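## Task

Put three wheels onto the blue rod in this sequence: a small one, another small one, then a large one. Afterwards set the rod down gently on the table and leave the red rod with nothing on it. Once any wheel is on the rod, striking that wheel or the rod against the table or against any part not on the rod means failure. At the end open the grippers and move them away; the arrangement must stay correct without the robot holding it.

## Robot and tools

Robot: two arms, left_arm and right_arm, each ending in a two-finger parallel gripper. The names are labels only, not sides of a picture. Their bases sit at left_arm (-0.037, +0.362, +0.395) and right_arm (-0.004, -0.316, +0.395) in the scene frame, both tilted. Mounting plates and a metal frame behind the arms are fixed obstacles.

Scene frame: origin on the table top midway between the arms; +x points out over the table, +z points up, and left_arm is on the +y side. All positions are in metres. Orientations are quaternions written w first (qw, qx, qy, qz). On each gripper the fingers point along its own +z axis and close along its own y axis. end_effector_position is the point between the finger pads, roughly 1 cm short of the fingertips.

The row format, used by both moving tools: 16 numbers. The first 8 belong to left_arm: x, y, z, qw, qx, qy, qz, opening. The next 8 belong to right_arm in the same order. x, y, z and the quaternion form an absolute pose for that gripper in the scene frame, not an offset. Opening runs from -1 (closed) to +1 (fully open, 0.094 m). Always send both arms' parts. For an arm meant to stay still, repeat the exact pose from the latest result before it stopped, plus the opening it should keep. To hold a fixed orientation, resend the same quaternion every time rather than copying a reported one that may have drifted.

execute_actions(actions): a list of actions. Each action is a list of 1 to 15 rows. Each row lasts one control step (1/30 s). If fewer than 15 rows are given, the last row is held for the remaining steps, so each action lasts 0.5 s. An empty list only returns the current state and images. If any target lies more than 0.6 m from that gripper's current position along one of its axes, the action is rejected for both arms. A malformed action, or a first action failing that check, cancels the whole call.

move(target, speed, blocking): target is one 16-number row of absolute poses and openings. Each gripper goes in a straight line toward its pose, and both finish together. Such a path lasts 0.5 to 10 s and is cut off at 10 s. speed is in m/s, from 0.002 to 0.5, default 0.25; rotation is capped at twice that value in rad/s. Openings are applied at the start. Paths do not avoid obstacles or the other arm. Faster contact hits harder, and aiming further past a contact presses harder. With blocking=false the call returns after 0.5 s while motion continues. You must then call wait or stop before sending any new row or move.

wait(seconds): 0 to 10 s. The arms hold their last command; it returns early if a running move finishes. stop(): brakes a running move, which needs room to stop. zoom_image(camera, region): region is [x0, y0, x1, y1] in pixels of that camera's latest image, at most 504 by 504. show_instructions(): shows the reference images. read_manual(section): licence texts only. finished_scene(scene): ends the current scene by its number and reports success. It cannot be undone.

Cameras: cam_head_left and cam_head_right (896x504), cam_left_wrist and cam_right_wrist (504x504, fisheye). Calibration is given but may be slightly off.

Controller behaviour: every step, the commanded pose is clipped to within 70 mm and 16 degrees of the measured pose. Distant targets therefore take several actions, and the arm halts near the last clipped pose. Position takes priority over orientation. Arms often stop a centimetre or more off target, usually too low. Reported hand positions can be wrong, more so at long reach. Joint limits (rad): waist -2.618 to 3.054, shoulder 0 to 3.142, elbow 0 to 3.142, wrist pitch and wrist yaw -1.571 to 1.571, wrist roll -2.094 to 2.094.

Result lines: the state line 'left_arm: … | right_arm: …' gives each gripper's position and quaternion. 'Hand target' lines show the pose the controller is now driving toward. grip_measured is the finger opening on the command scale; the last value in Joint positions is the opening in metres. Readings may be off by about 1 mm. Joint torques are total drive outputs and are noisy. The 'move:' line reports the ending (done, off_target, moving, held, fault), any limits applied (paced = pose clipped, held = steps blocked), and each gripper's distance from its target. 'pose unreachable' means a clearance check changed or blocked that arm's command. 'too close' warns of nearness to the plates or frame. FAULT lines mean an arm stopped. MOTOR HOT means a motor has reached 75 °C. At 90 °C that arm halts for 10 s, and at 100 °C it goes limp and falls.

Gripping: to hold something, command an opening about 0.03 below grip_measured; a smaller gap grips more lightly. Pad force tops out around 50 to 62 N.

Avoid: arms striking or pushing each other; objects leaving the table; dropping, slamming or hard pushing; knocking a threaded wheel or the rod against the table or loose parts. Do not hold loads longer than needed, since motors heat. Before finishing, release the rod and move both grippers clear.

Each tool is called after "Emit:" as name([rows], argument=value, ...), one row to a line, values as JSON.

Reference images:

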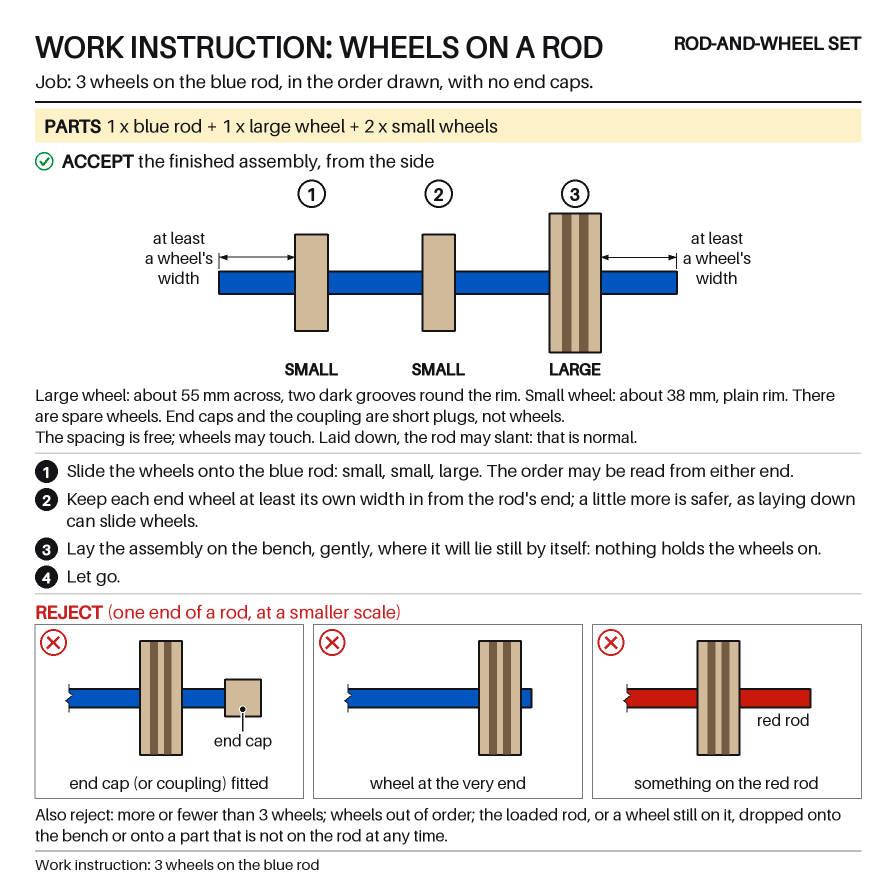

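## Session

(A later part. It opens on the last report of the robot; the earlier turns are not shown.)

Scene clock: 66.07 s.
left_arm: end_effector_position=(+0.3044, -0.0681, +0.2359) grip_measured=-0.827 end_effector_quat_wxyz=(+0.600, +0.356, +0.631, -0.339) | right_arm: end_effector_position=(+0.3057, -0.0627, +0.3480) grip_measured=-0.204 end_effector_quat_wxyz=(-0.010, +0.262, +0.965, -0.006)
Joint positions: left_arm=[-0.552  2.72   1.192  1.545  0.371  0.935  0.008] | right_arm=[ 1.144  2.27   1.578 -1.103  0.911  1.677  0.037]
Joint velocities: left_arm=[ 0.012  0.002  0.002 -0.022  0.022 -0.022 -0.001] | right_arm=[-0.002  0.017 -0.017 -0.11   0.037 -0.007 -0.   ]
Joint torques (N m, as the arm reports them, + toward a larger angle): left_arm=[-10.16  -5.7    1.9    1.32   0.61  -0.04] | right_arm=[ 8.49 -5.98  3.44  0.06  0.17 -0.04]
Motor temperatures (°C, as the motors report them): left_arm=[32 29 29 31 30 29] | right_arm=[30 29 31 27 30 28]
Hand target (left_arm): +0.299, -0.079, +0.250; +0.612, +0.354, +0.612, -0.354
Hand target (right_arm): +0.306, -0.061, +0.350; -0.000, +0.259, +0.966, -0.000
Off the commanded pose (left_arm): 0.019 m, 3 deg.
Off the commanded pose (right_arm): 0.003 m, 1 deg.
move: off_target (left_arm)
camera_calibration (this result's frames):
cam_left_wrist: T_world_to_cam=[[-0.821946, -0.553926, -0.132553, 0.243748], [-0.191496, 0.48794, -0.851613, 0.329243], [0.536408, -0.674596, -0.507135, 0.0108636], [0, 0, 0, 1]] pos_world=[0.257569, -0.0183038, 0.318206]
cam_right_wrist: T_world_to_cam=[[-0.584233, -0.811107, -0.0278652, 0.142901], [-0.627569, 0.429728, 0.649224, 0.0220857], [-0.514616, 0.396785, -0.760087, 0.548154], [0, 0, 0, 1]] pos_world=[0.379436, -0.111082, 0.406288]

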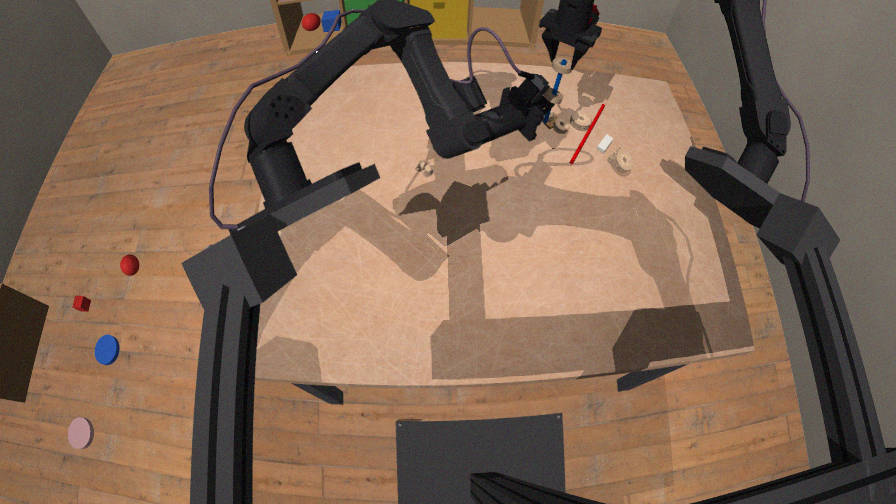

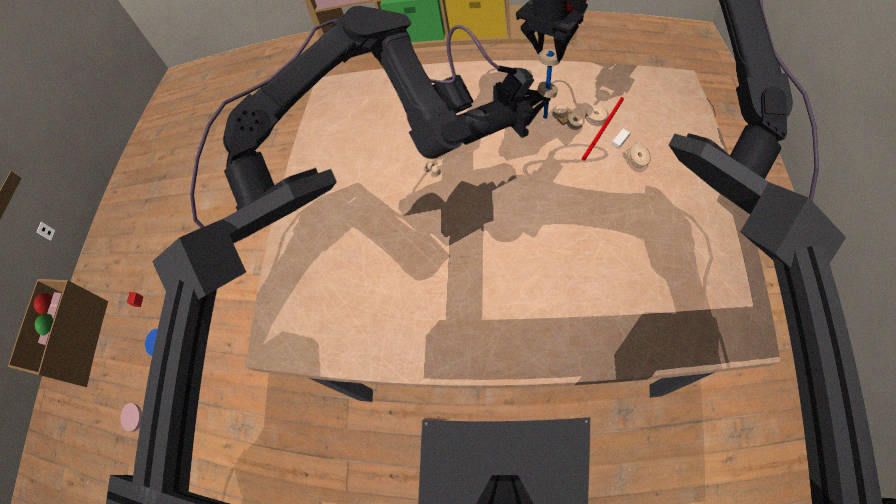

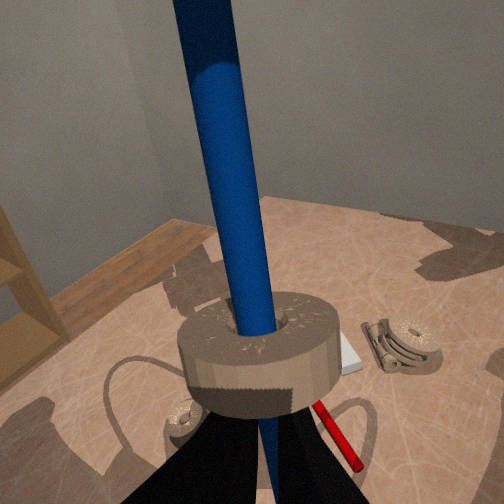

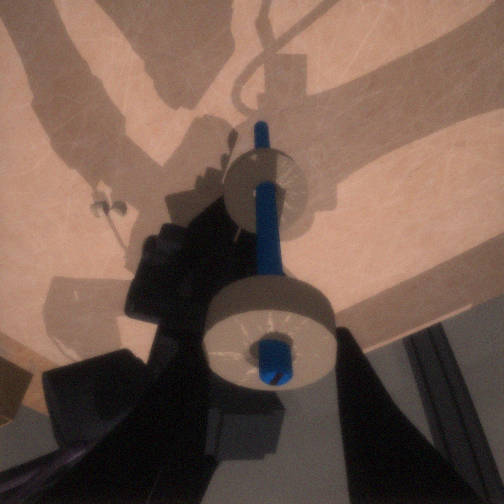

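Emit:
move(target=[0.30,-0.08,0.25,0.612,0.354,0.612,-0.354,-1, 0.306,-0.0605,0.297,0,0.259,0.966,0,-0.3], speed=0.05)

Emit:
move(target=[0.30,-0.08,0.25,0.612,0.354,0.612,-0.354,-1, 0.306,-0.0605,0.297,0,0.259,0.966,0,0.0])

Emit:
move(target=[0.30,-0.08,0.25,0.612,0.354,0.612,-0.354,-1, 0.306,-0.0605,0.39,0,0.259,0.966,0,0.0], speed=0.15)

Emit:
move(target=[0.30,-0.08,0.25,0.612,0.354,0.612,-0.354,-1, 0.40,-0.19,0.36,0,0.259,0.966,0,0.4])

Emit:
move(target=[0.30,-0.08,0.25,0.612,0.354,0.612,-0.354,-1, 0.45,-0.205,0.09,0,0.259,0.966,0,0.4])

Scene clock: 67.67 s.
left_arm: end_effector_position=(+0.3046, -0.0680, +0.2352) grip_measured=-0.827 end_effector_quat_wxyz=(+0.599, +0.356, +0.633, -0.338) | right_arm: end_effector_position=(+0.3067, -0.0624, +0.2974) grip_measured=-0.204 end_effector_quat_wxyz=(-0.014, +0.265, +0.964, -0.001)
Joint positions: left_arm=[-0.552  2.72   1.192  1.544  0.367  0.935  0.008] | right_arm=[ 1.039  2.27   1.459 -0.835  0.918  1.502  0.037]
Joint velocities: left_arm=[ 0.007  0.012  0.007  0.022 -0.066  0.081 -0.   ] | right_arm=[ 0.012  0.012 -0.012  0.037 -0.037 -0.125 -0.002]
Joint torques (N m, as the arm reports them, + toward a larger angle): left_arm=[-10.28  -5.8    1.93   1.31   0.66  -0.04] | right_arm=[ 8.59 -5.82  2.89  0.07  0.14 -0.05]
Motor temperatures (°C, as the motors report them): left_arm=[32 29 29 31 30 29] | right_arm=[30 29 31 27 30 28]
Hand target (left_arm): +0.299, -0.079, +0.250; +0.612, +0.354, +0.612, -0.354
Hand target (right_arm): +0.306, -0.061, +0.297; -0.001, +0.259, +0.966, -0.001
Off the commanded pose (left_arm): 0.020 m, 3 deg.
Off the commanded pose (right_arm): 0.002 m, 2 deg.
move: off_target (left_arm)
camera_calibration (this result's frames):
cam_left_wrist: T_world_to_cam=[[-0.821374, -0.554893, -0.132052, 0.243515], [-0.194592, 0.490227, -0.849595, 0.329177], [0.53617, -0.672139, -0.510637, 0.0115507], [0, 0, 0, 1]] pos_world=[0.257879, -0.0184831, 0.317722]
cam_right_wrist: T_world_to_cam=[[-0.589746, -0.80684, -0.0347767, 0.146348], [-0.622463, 0.426699, 0.6561, 0.051624], [-0.514528, 0.408579, -0.753872, 0.509009], [0, 0, 0, 1]] pos_world=[0.380341, -0.11192, 0.354947]

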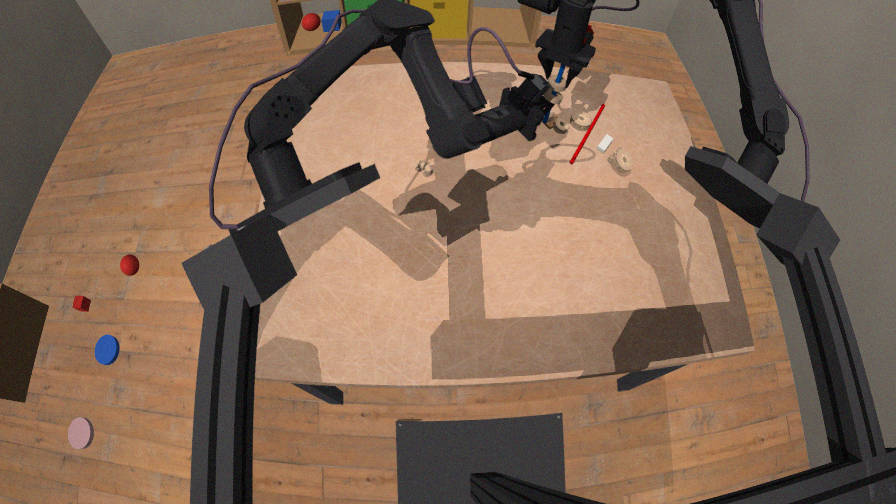

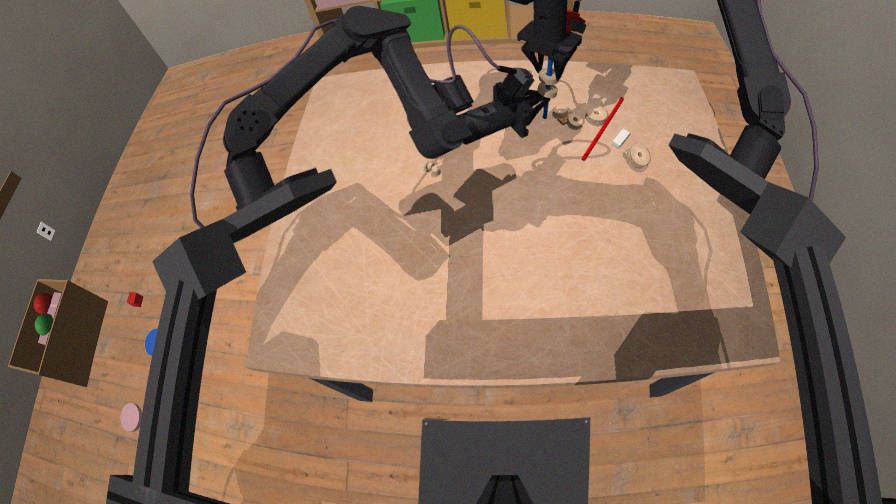

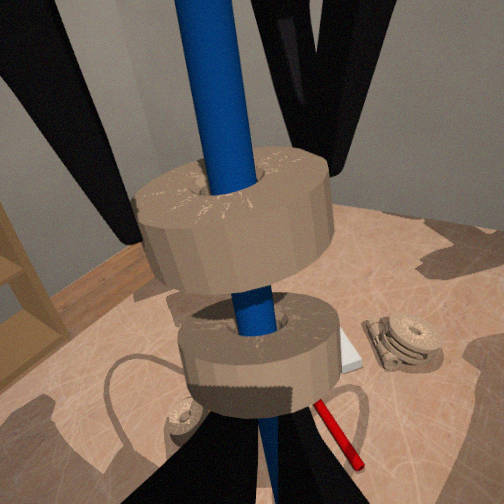

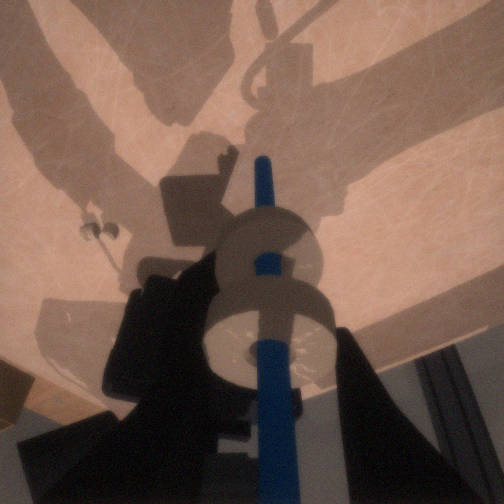

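Scene clock: 68.43 s.
left_arm: end_effector_position=(+0.3044, -0.0681, +0.2355) grip_measured=-0.827 end_effector_quat_wxyz=(+0.599, +0.356, +0.632, -0.339) | right_arm: end_effector_position=(+0.3098, -0.0633, +0.2949) grip_measured=-0.002 end_effector_quat_wxyz=(-0.010, +0.268, +0.963, -0.002)
Joint positions: left_arm=[-0.551  2.72   1.192  1.544  0.37   0.935  0.008] | right_arm=[ 1.031  2.27   1.459 -0.823  0.926  1.495  0.047]
Joint velocities: left_arm=[-0.002  0.012 -0.017  0.007  0.037 -0.051 -0.001] | right_arm=[ 0.012 -0.017 -0.017 -0.051  0.007 -0.022  0.   ]
Joint torques (N m, as the arm reports them, + toward a larger angle): left_arm=[-10.23  -5.82   1.87   1.34   0.62  -0.04] | right_arm=[ 8.73 -5.65  2.54 -0.01  0.19 -0.03]
Motor temperatures (°C, as the motors report them): left_arm=[32 29 29 31 30 29] | right_arm=[30 29 31 27 30 28]
Hand target (left_arm): +0.300, -0.079, +0.250; +0.612, +0.354, +0.612, -0.354
Hand target (right_arm): +0.306, -0.061, +0.297; -0.000, +0.259, +0.966, -0.000
Off the commanded pose (left_arm): 0.019 m, 3 deg.
Off the commanded pose (right_arm): 0.005 m, 2 deg.
move: off_target (left_arm)
camera_calibration (this result's frames):
cam_left_wrist: T_world_to_cam=[[-0.822115, -0.55384, -0.131867, 0.24361], [-0.19293, 0.488935, -0.850718, 0.329074], [0.535636, -0.673946, -0.508813, 0.0113561], [0, 0, 0, 1]] pos_world=[0.257681, -0.0183212, 0.317851]
cam_right_wrist: T_world_to_cam=[[-0.595233, -0.802753, -0.0358663, 0.149603], [-0.6236, 0.433322, 0.650658, 0.0579396], [-0.506776, 0.409659, -0.758523, 0.508127], [0, 0, 0, 1]] pos_world=[0.382686, -0.113171, 0.353093]

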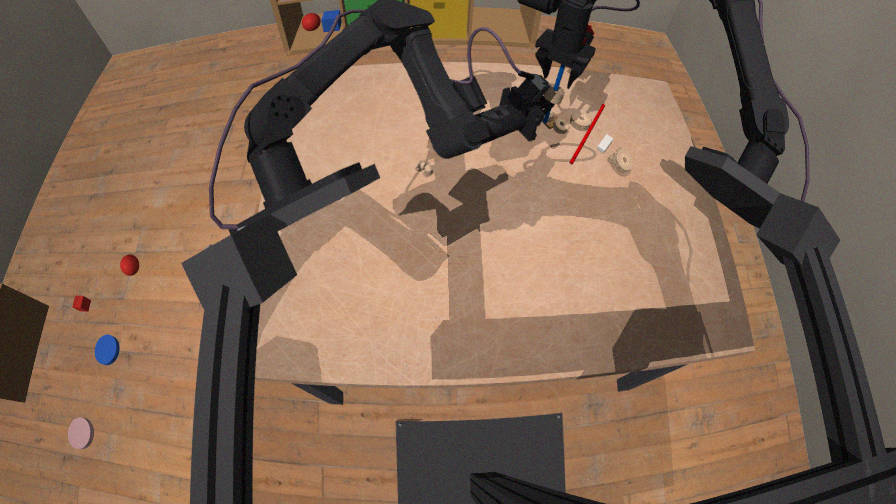

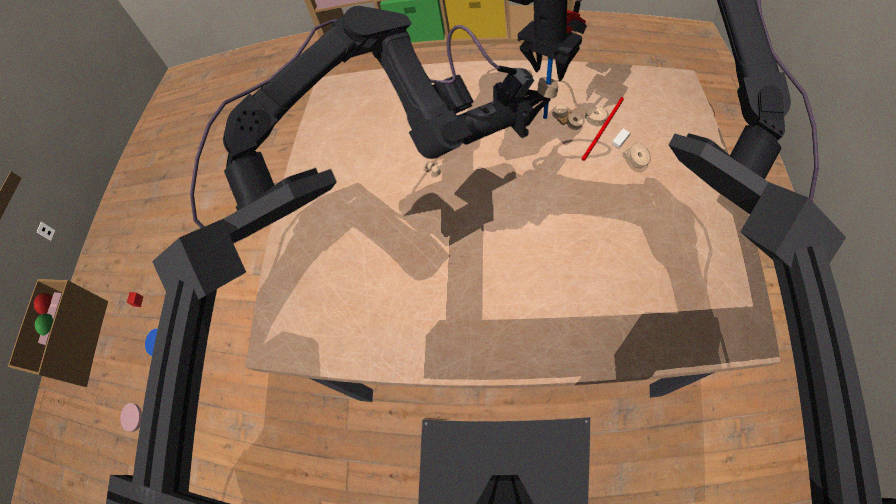

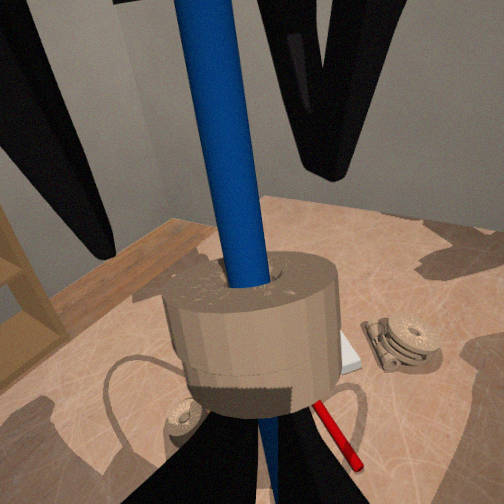

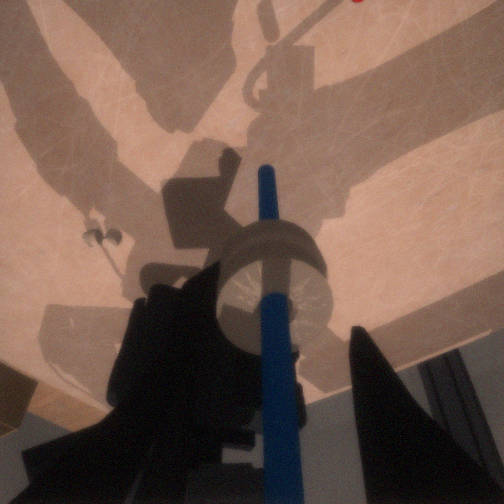

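Scene clock: 69.73 s.
left_arm: end_effector_position=(+0.3043, -0.0682, +0.2357) grip_measured=-0.827 end_effector_quat_wxyz=(+0.599, +0.356, +0.632, -0.339) | right_arm: end_effector_position=(+0.3078, -0.0647, +0.3814) grip_measured=-0.002 end_effector_quat_wxyz=(-0.000, +0.265, +0.964, -0.005)
Joint positions: left_arm=[-0.552  2.72   1.192  1.544  0.371  0.935  0.008] | right_arm=[ 1.212  2.27   1.656 -1.257  0.913  1.784  0.047]
Joint velocities: left_arm=[-0.012  0.022 -0.002  0.022 -0.007  0.051  0.   ] | right_arm=[-0.002  0.002 -0.017 -0.051  0.051 -0.022  0.001]
Joint torques (N m, as the arm reports them, + toward a larger angle): left_arm=[-10.29  -5.81   1.92   1.34   0.6   -0.04] | right_arm=[ 8.99 -4.84  6.22 -0.35 -0.06  0.1 ]
Motor temperatures (°C, as the motors report them): left_arm=[32 29 29 31 30 29] | right_arm=[30 29 31 27 30 28]
Hand target (left_arm): +0.299, -0.079, +0.250; +0.612, +0.354, +0.612, -0.354
Hand target (right_arm): +0.306, -0.061, +0.389; +0.001, +0.259, +0.966, +0.000
Off the commanded pose (left_arm): 0.019 m, 3 deg.
Off the commanded pose (right_arm): 0.010 m, 1 deg.
move: off_target (left_arm)
camera_calibration (this result's frames):
cam_left_wrist: T_world_to_cam=[[-0.822325, -0.553542, -0.131807, 0.243543], [-0.192461, 0.48856, -0.851039, 0.329219], [0.535481, -0.674463, -0.508291, 0.011318], [0, 0, 0, 1]] pos_world=[0.257573, -0.0183986, 0.318032]
cam_right_wrist: T_world_to_cam=[[-0.588909, -0.807307, -0.0379687, 0.14903], [-0.637815, 0.435389, 0.635317, 0.0113824], [-0.496365, 0.398361, -0.771317, 0.574242], [0, 0, 0, 1]] pos_world=[0.380059, -0.113398, 0.44135]

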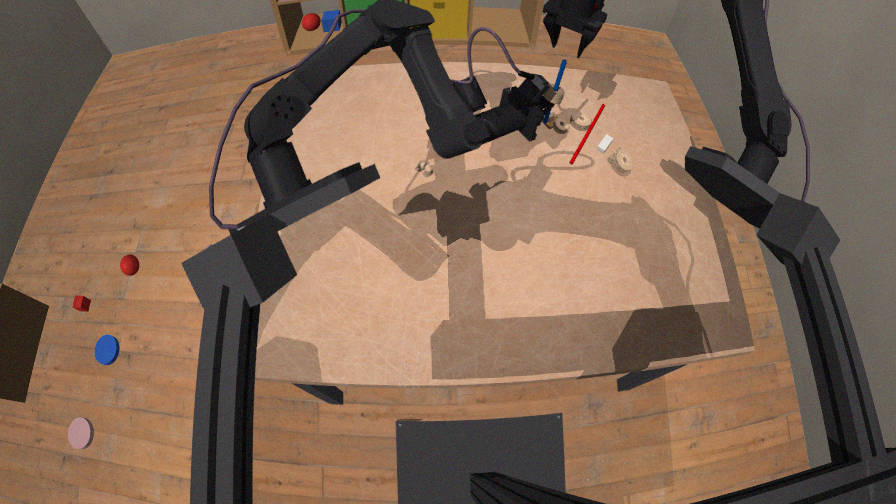

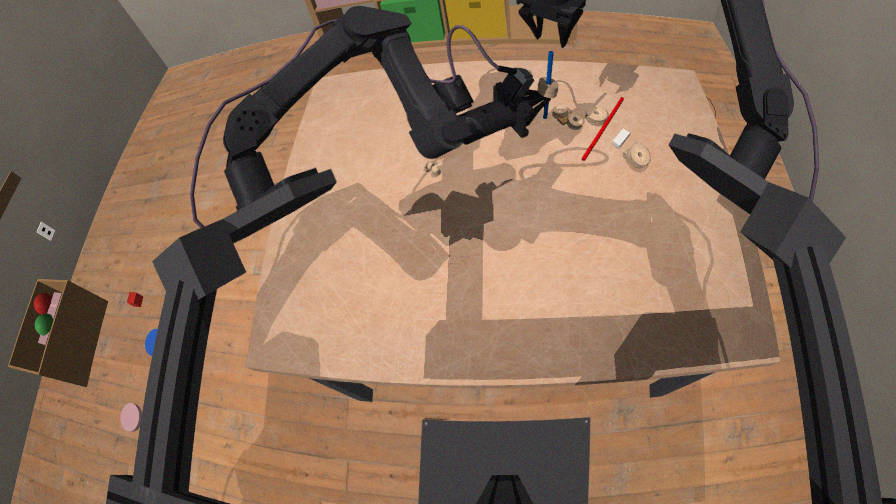

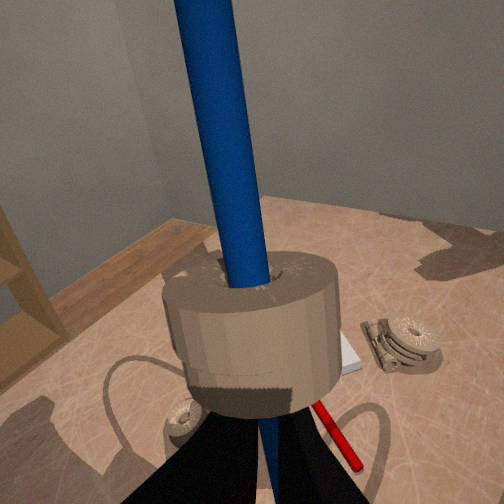

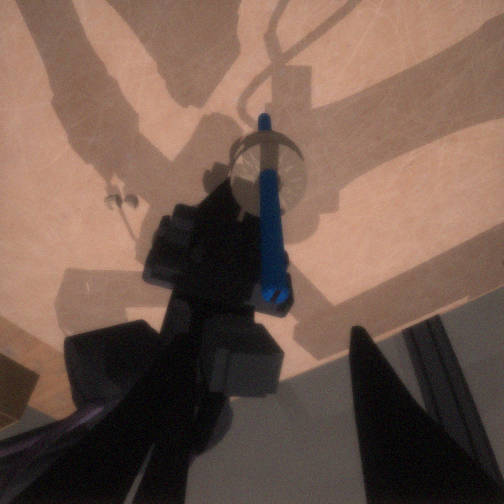

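Scene clock: 71.00 s.
left_arm: end_effector_position=(+0.3043, -0.0682, +0.2357) grip_measured=-0.827 end_effector_quat_wxyz=(+0.599, +0.356, +0.632, -0.339) | right_arm: end_effector_position=(+0.4003, -0.1901, +0.3533) grip_measured=+0.398 end_effector_quat_wxyz=(-0.010, +0.261, +0.965, -0.010)
Joint positions: left_arm=[-0.552  2.72   1.192  1.544  0.371  0.935  0.008] | right_arm=[ 0.923  1.904  1.55  -1.16   0.934  1.319  0.066]
Joint velocities: left_arm=[ 0.002  0.007  0.002  0.022  0.081 -0.007  0.   ] | right_arm=[-0.007 -0.017 -0.007  0.081  0.007 -0.007 -0.001]
Joint torques (N m, as the arm reports them, + toward a larger angle): left_arm=[-10.32  -5.82   1.91   1.34   0.61  -0.05] | right_arm=[ 7.7  -6.34  2.97 -0.05  0.02 -0.05]
Motor temperatures (°C, as the motors report them): left_arm=[32 29 29 31 30 29] | right_arm=[30 29 31 27 30 28]
Hand target (left_arm): +0.300, -0.079, +0.250; +0.612, +0.354, +0.612, -0.354
Hand target (right_arm): +0.401, -0.188, +0.360; -0.002, +0.259, +0.966, -0.000
Off the commanded pose (left_arm): 0.019 m, 3 deg.
Off the commanded pose (right_arm): 0.007 m, 2 deg.
move: off_target (left_arm)
camera_calibration (this result's frames):
cam_left_wrist: T_world_to_cam=[[-0.822325, -0.553542, -0.131807, 0.243543], [-0.192461, 0.48856, -0.851039, 0.329219], [0.535481, -0.674463, -0.508291, 0.011318], [0, 0, 0, 1]] pos_world=[0.257573, -0.0183986, 0.318032]
cam_right_wrist: T_world_to_cam=[[-0.582864, -0.812316, -0.0202929, 0.0915781], [-0.62764, 0.434211, 0.646164, 0.134731], [-0.516078, 0.389363, -0.762929, 0.651685], [0, 0, 0, 1]] pos_world=[0.474261, -0.237853, 0.411989]

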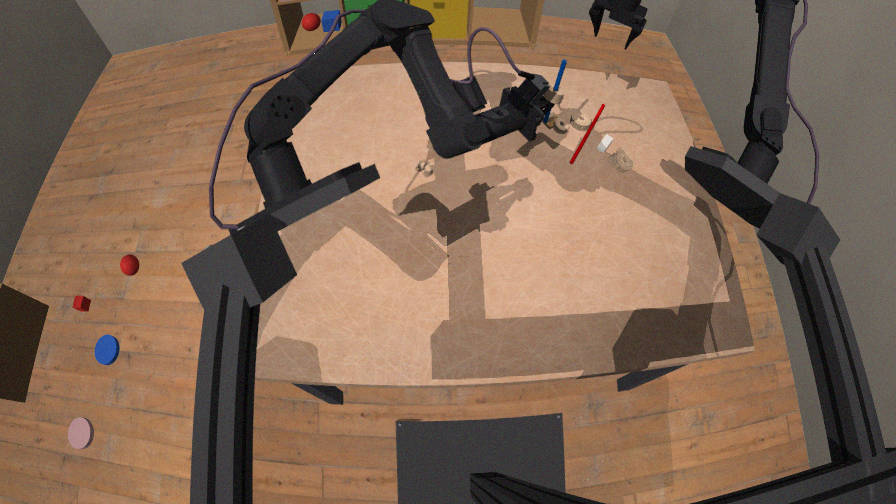

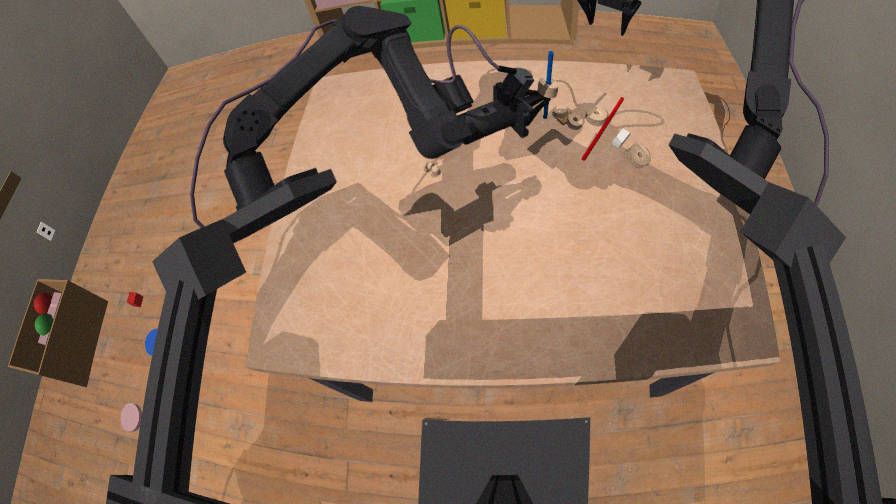

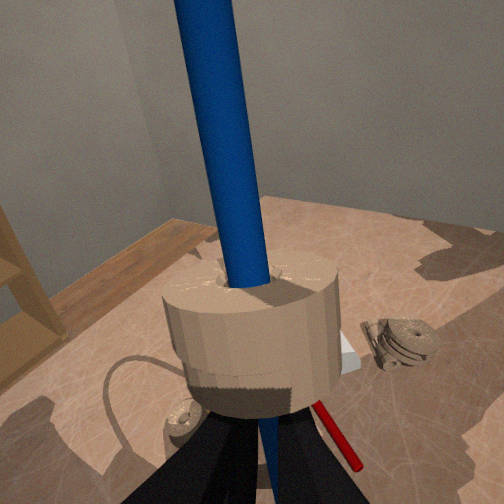

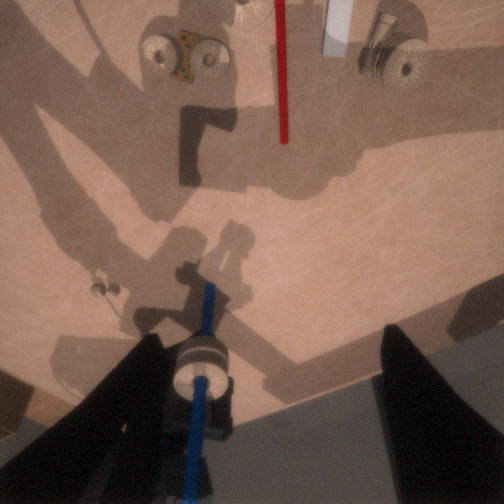

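Scene clock: 72.77 s.
left_arm: end_effector_position=(+0.3043, -0.0682, +0.2357) grip_measured=-0.827 end_effector_quat_wxyz=(+0.599, +0.356, +0.632, -0.339) | right_arm: end_effector_position=(+0.4379, -0.2120, +0.0867) grip_measured=+0.398 end_effector_quat_wxyz=(-0.016, +0.258, +0.966, -0.011)
Joint positions: left_arm=[-0.552  2.72   1.192  1.544  0.371  0.935  0.008] | right_arm=[ 0.366  2.268  1.554 -0.221  0.725  0.54   0.066]
Joint velocities: left_arm=[ 0.007 -0.012  0.002 -0.022 -0.022 -0.037  0.001] | right_arm=[-0.002  0.002  0.017  0.007 -0.037  0.037 -0.001]
Joint torques (N m, as the arm reports them, + toward a larger angle): left_arm=[-10.3   -5.78   1.93   1.34   0.61  -0.04] | right_arm=[ 7.8  -7.67  4.17  0.07 -0.03 -0.11]
Motor temperatures (°C, as the motors report them): left_arm=[32 29 29 31 30 29] | right_arm=[30 29 31 27 30 28]
Hand target (left_arm): +0.299, -0.079, +0.250; +0.612, +0.354, +0.612, -0.354
Hand target (right_arm): +0.449, -0.203, +0.092; -0.003, +0.260, +0.966, +0.001
Off the commanded pose (left_arm): 0.019 m, 3 deg.
Off the commanded pose (right_arm): 0.014 m, 2 deg.
move: off_target (left_arm, right_arm)
camera_calibration (this result's frames):
cam_left_wrist: T_world_to_cam=[[-0.822431, -0.553391, -0.13178, 0.243546], [-0.192225, 0.488375, -0.851199, 0.329223], [0.535404, -0.674721, -0.50803, 0.0112921], [0, 0, 0, 1]] pos_world=[0.257539, -0.0183891, 0.318066]
cam_right_wrist: T_world_to_cam=[[-0.578761, -0.81537, -0.0144064, 0.0873273], [-0.621694, 0.429716, 0.654859, 0.335764], [-0.527762, 0.387963, -0.755613, 0.48041], [0, 0, 0, 1]] pos_world=[0.512826, -0.25946, 0.144384]

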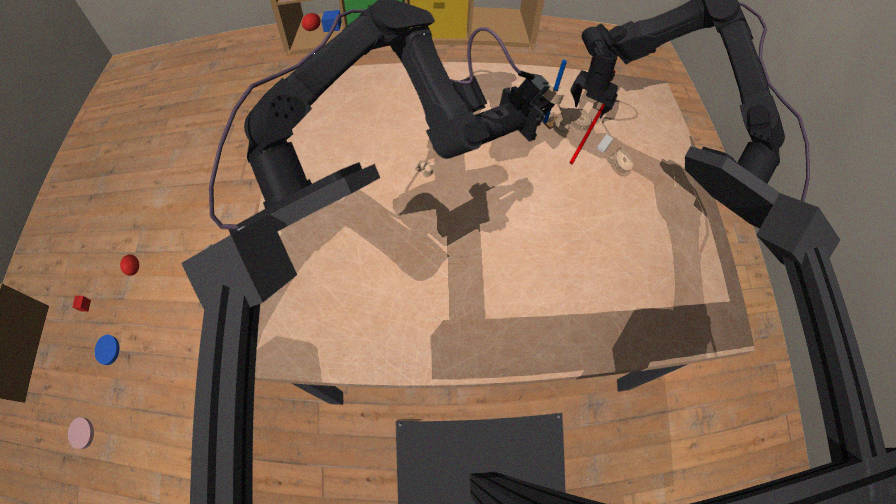

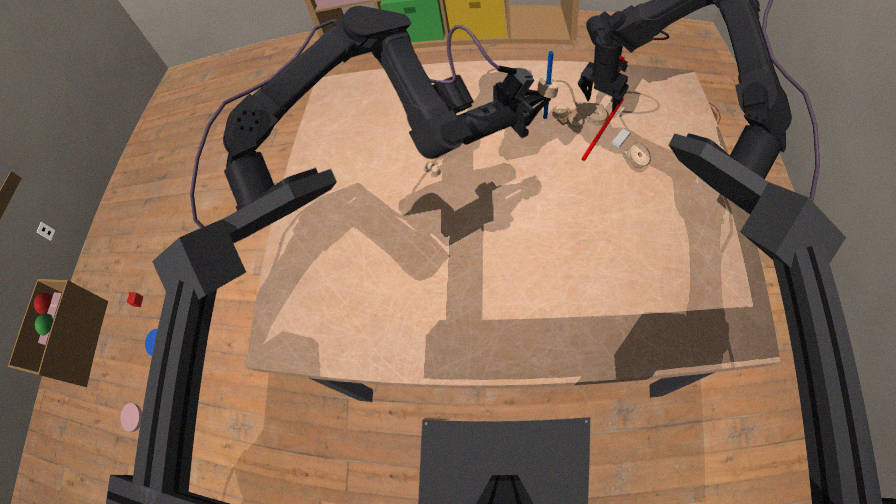

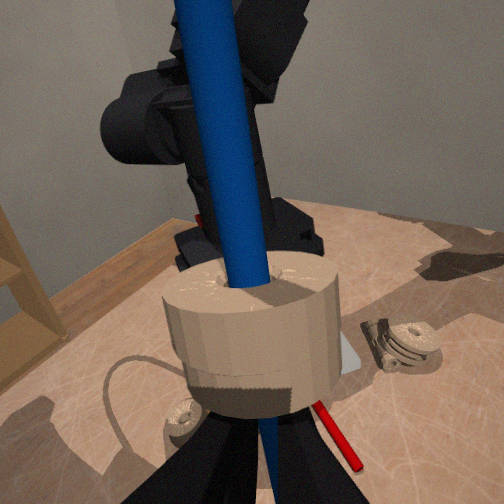

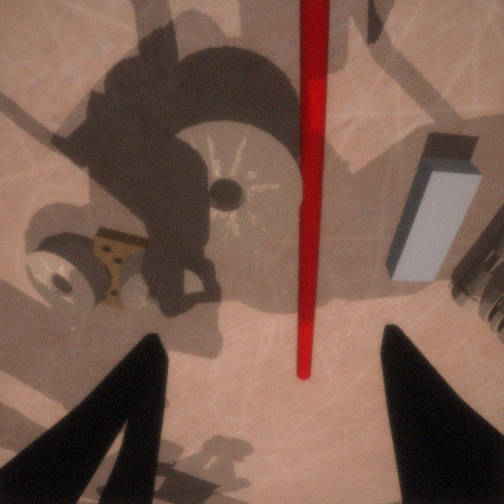

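Emit:
move(target=[0.30,-0.08,0.25,0.612,0.354,0.612,-0.354,-1, 0.462,-0.203,0.055,0,-0.537,0.843,0,0.35], speed=0.2)

Scene clock: 77.53 s.
left_arm: end_effector_position=(+0.3045, -0.0678, +0.2352) grip_measured=-0.827 end_effector_quat_wxyz=(+0.599, +0.356, +0.632, -0.339) | right_arm: end_effector_position=(+0.4551, -0.2100, +0.0552) grip_measured=+0.352 end_effector_quat_wxyz=(-0.014, -0.537, +0.843, -0.003)
Joint positions: left_arm=[-0.551  2.72   1.192  1.544  0.371  0.935  0.008] | right_arm=[ 0.329  2.38   1.696 -0.203  0.708 -1.171  0.064]
Joint velocities: left_arm=[-0.012  0.012 -0.002  0.037 -0.022 -0.007 -0.   ] | right_arm=[-0.007 -0.002 -0.012  0.007  0.081 -0.022 -0.   ]
Joint torques (N m, as the arm reports them, + toward a larger angle): left_arm=[-10.39  -5.82   1.89   1.34   0.61  -0.04] | right_arm=[ 7.37 -7.71  4.27  0.13 -0.2  -0.05]
Motor temperatures (°C, as the motors report them): left_arm=[32 29 29 31 30 29] | right_arm=[30 29 31 27 30 28]
Hand target (left_arm): +0.299, -0.079, +0.250; +0.612, +0.354, +0.612, -0.354
Hand target (right_arm): +0.462, -0.202, +0.055; -0.000, -0.537, +0.844, -0.000
Off the commanded pose (left_arm): 0.020 m, 3 deg.
Off the commanded pose (right_arm): 0.010 m, 2 deg.
move: off_target (left_arm)
camera_calibration (this result's frames):
cam_left_wrist: T_world_to_cam=[[-0.82201, -0.553985, -0.131905, 0.243754], [-0.193157, 0.489128, -0.850555, 0.328797], [0.535714, -0.673687, -0.509075, 0.0113548], [0, 0, 0, 1]] pos_world=[0.257795, -0.018138, 0.317592]
cam_right_wrist: T_world_to_cam=[[0.860888, -0.505924, -0.0539707, -0.489574], [-0.350825, -0.667079, 0.657212, 0.0125173], [-0.368502, -0.546851, -0.751771, 0.195914], [0, 0, 0, 1]] pos_world=[0.498054, -0.132201, 0.112634]

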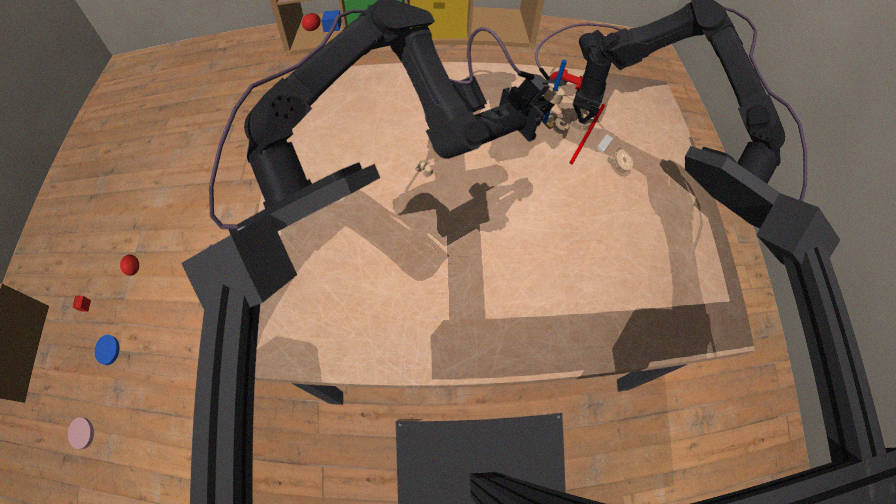

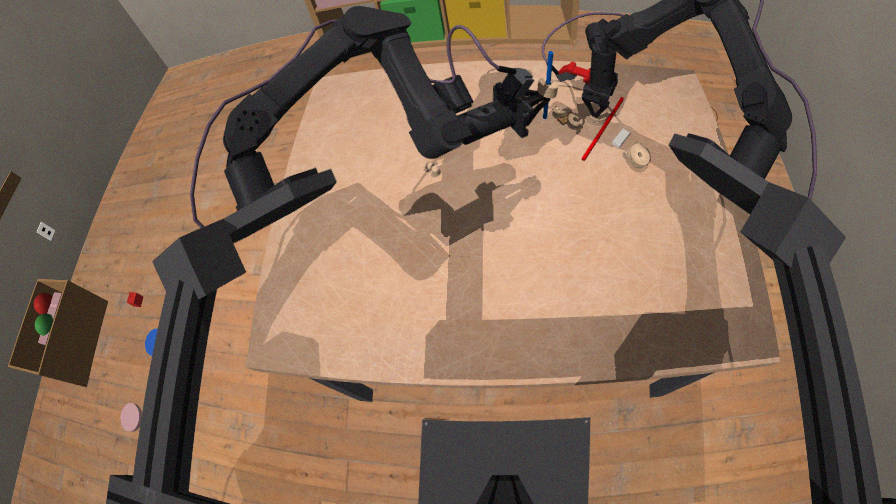

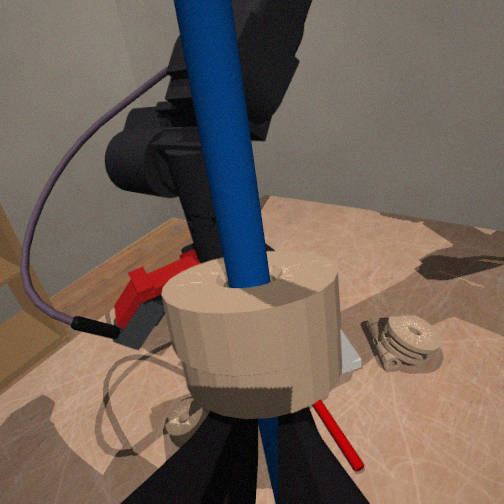

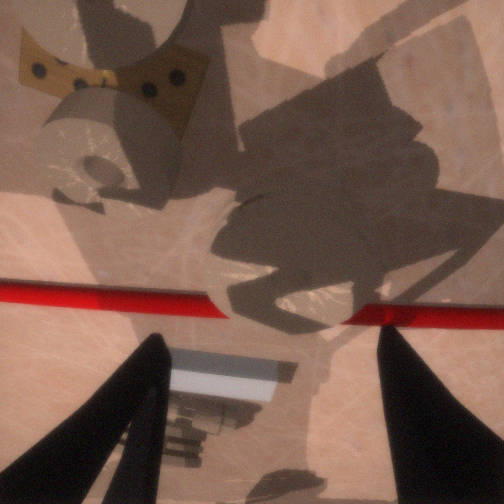

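Emit:
move(target=[0.30,-0.08,0.25,0.612,0.354,0.612,-0.354,-1, 0.469,-0.204,0.035,0,-0.537,0.843,0,0.35], speed=0.06)

Scene clock: 78.50 s.
left_arm: end_effector_position=(+0.3044, -0.0681, +0.2355) grip_measured=-0.827 end_effector_quat_wxyz=(+0.599, +0.356, +0.632, -0.339) | right_arm: end_effector_position=(+0.4626, -0.2109, +0.0346) grip_measured=+0.352 end_effector_quat_wxyz=(-0.012, -0.537, +0.844, -0.004)
Joint positions: left_arm=[-0.551  2.72   1.192  1.544  0.371  0.935  0.008] | right_arm=[ 0.301  2.448  1.786 -0.203  0.69  -1.2    0.064]
Joint velocities: left_arm=[-0.007 -0.002 -0.012  0.007 -0.081 -0.081  0.   ] | right_arm=[-0.007 -0.017  0.007 -0.095  0.007  0.051 -0.001]
Joint torques (N m, as the arm reports them, + toward a larger angle): left_arm=[-10.28  -5.82   1.89   1.33   0.62  -0.03] | right_arm=[ 7.55 -8.    4.32  0.01 -0.11 -0.02]
Motor temperatures (°C, as the motors report them): left_arm=[32 29 29 31 30 29] | right_arm=[31 29 31 27 30 28]
Hand target (left_arm): +0.299, -0.079, +0.250; +0.612, +0.354, +0.612, -0.354
Hand target (right_arm): +0.469, -0.204, +0.035; +0.000, -0.537, +0.843, -0.000
Off the commanded pose (left_arm): 0.019 m, 3 deg.
Off the commanded pose (right_arm): 0.009 m, 1 deg.
move: off_target (left_arm)
camera_calibration (this result's frames):
cam_left_wrist: T_world_to_cam=[[-0.82222, -0.55369, -0.131839, 0.243613], [-0.192693, 0.48875, -0.850878, 0.329078], [0.535559, -0.674204, -0.508552, 0.0113303], [0, 0, 0, 1]] pos_world=[0.257647, -0.0183118, 0.317885]
cam_right_wrist: T_world_to_cam=[[0.86022, -0.507405, -0.0506186, -0.497737], [-0.354517, -0.666453, 0.655864, 0.0300371], [-0.366524, -0.546242, -0.75318, 0.181946], [0, 0, 0, 1]] pos_world=[0.5055, -0.13315, 0.092143]

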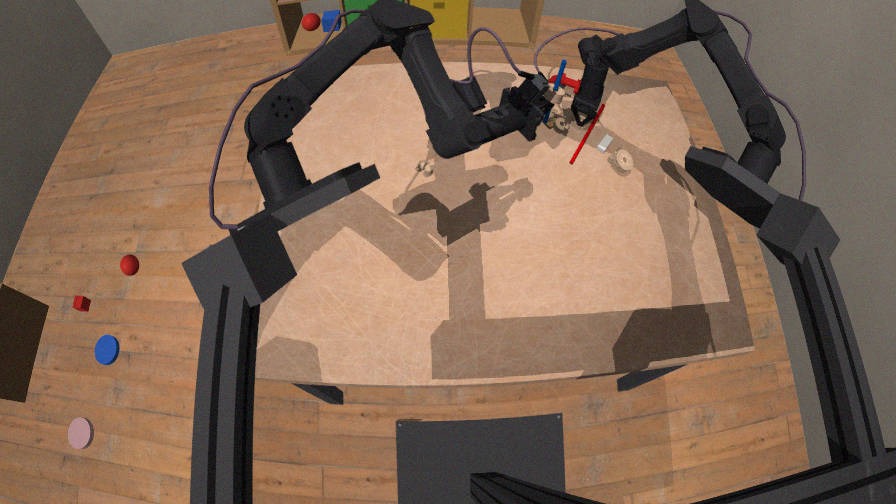

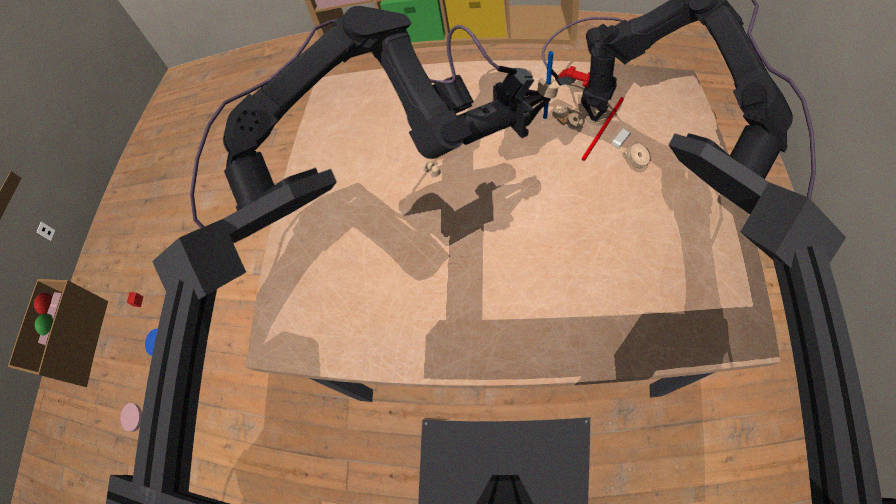

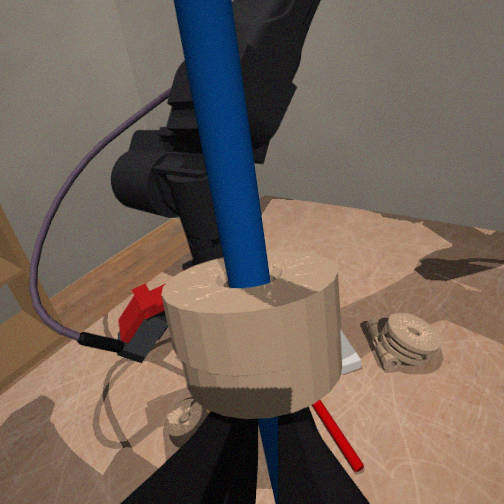

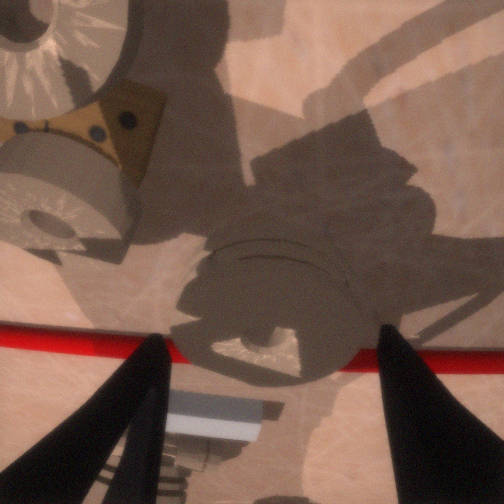

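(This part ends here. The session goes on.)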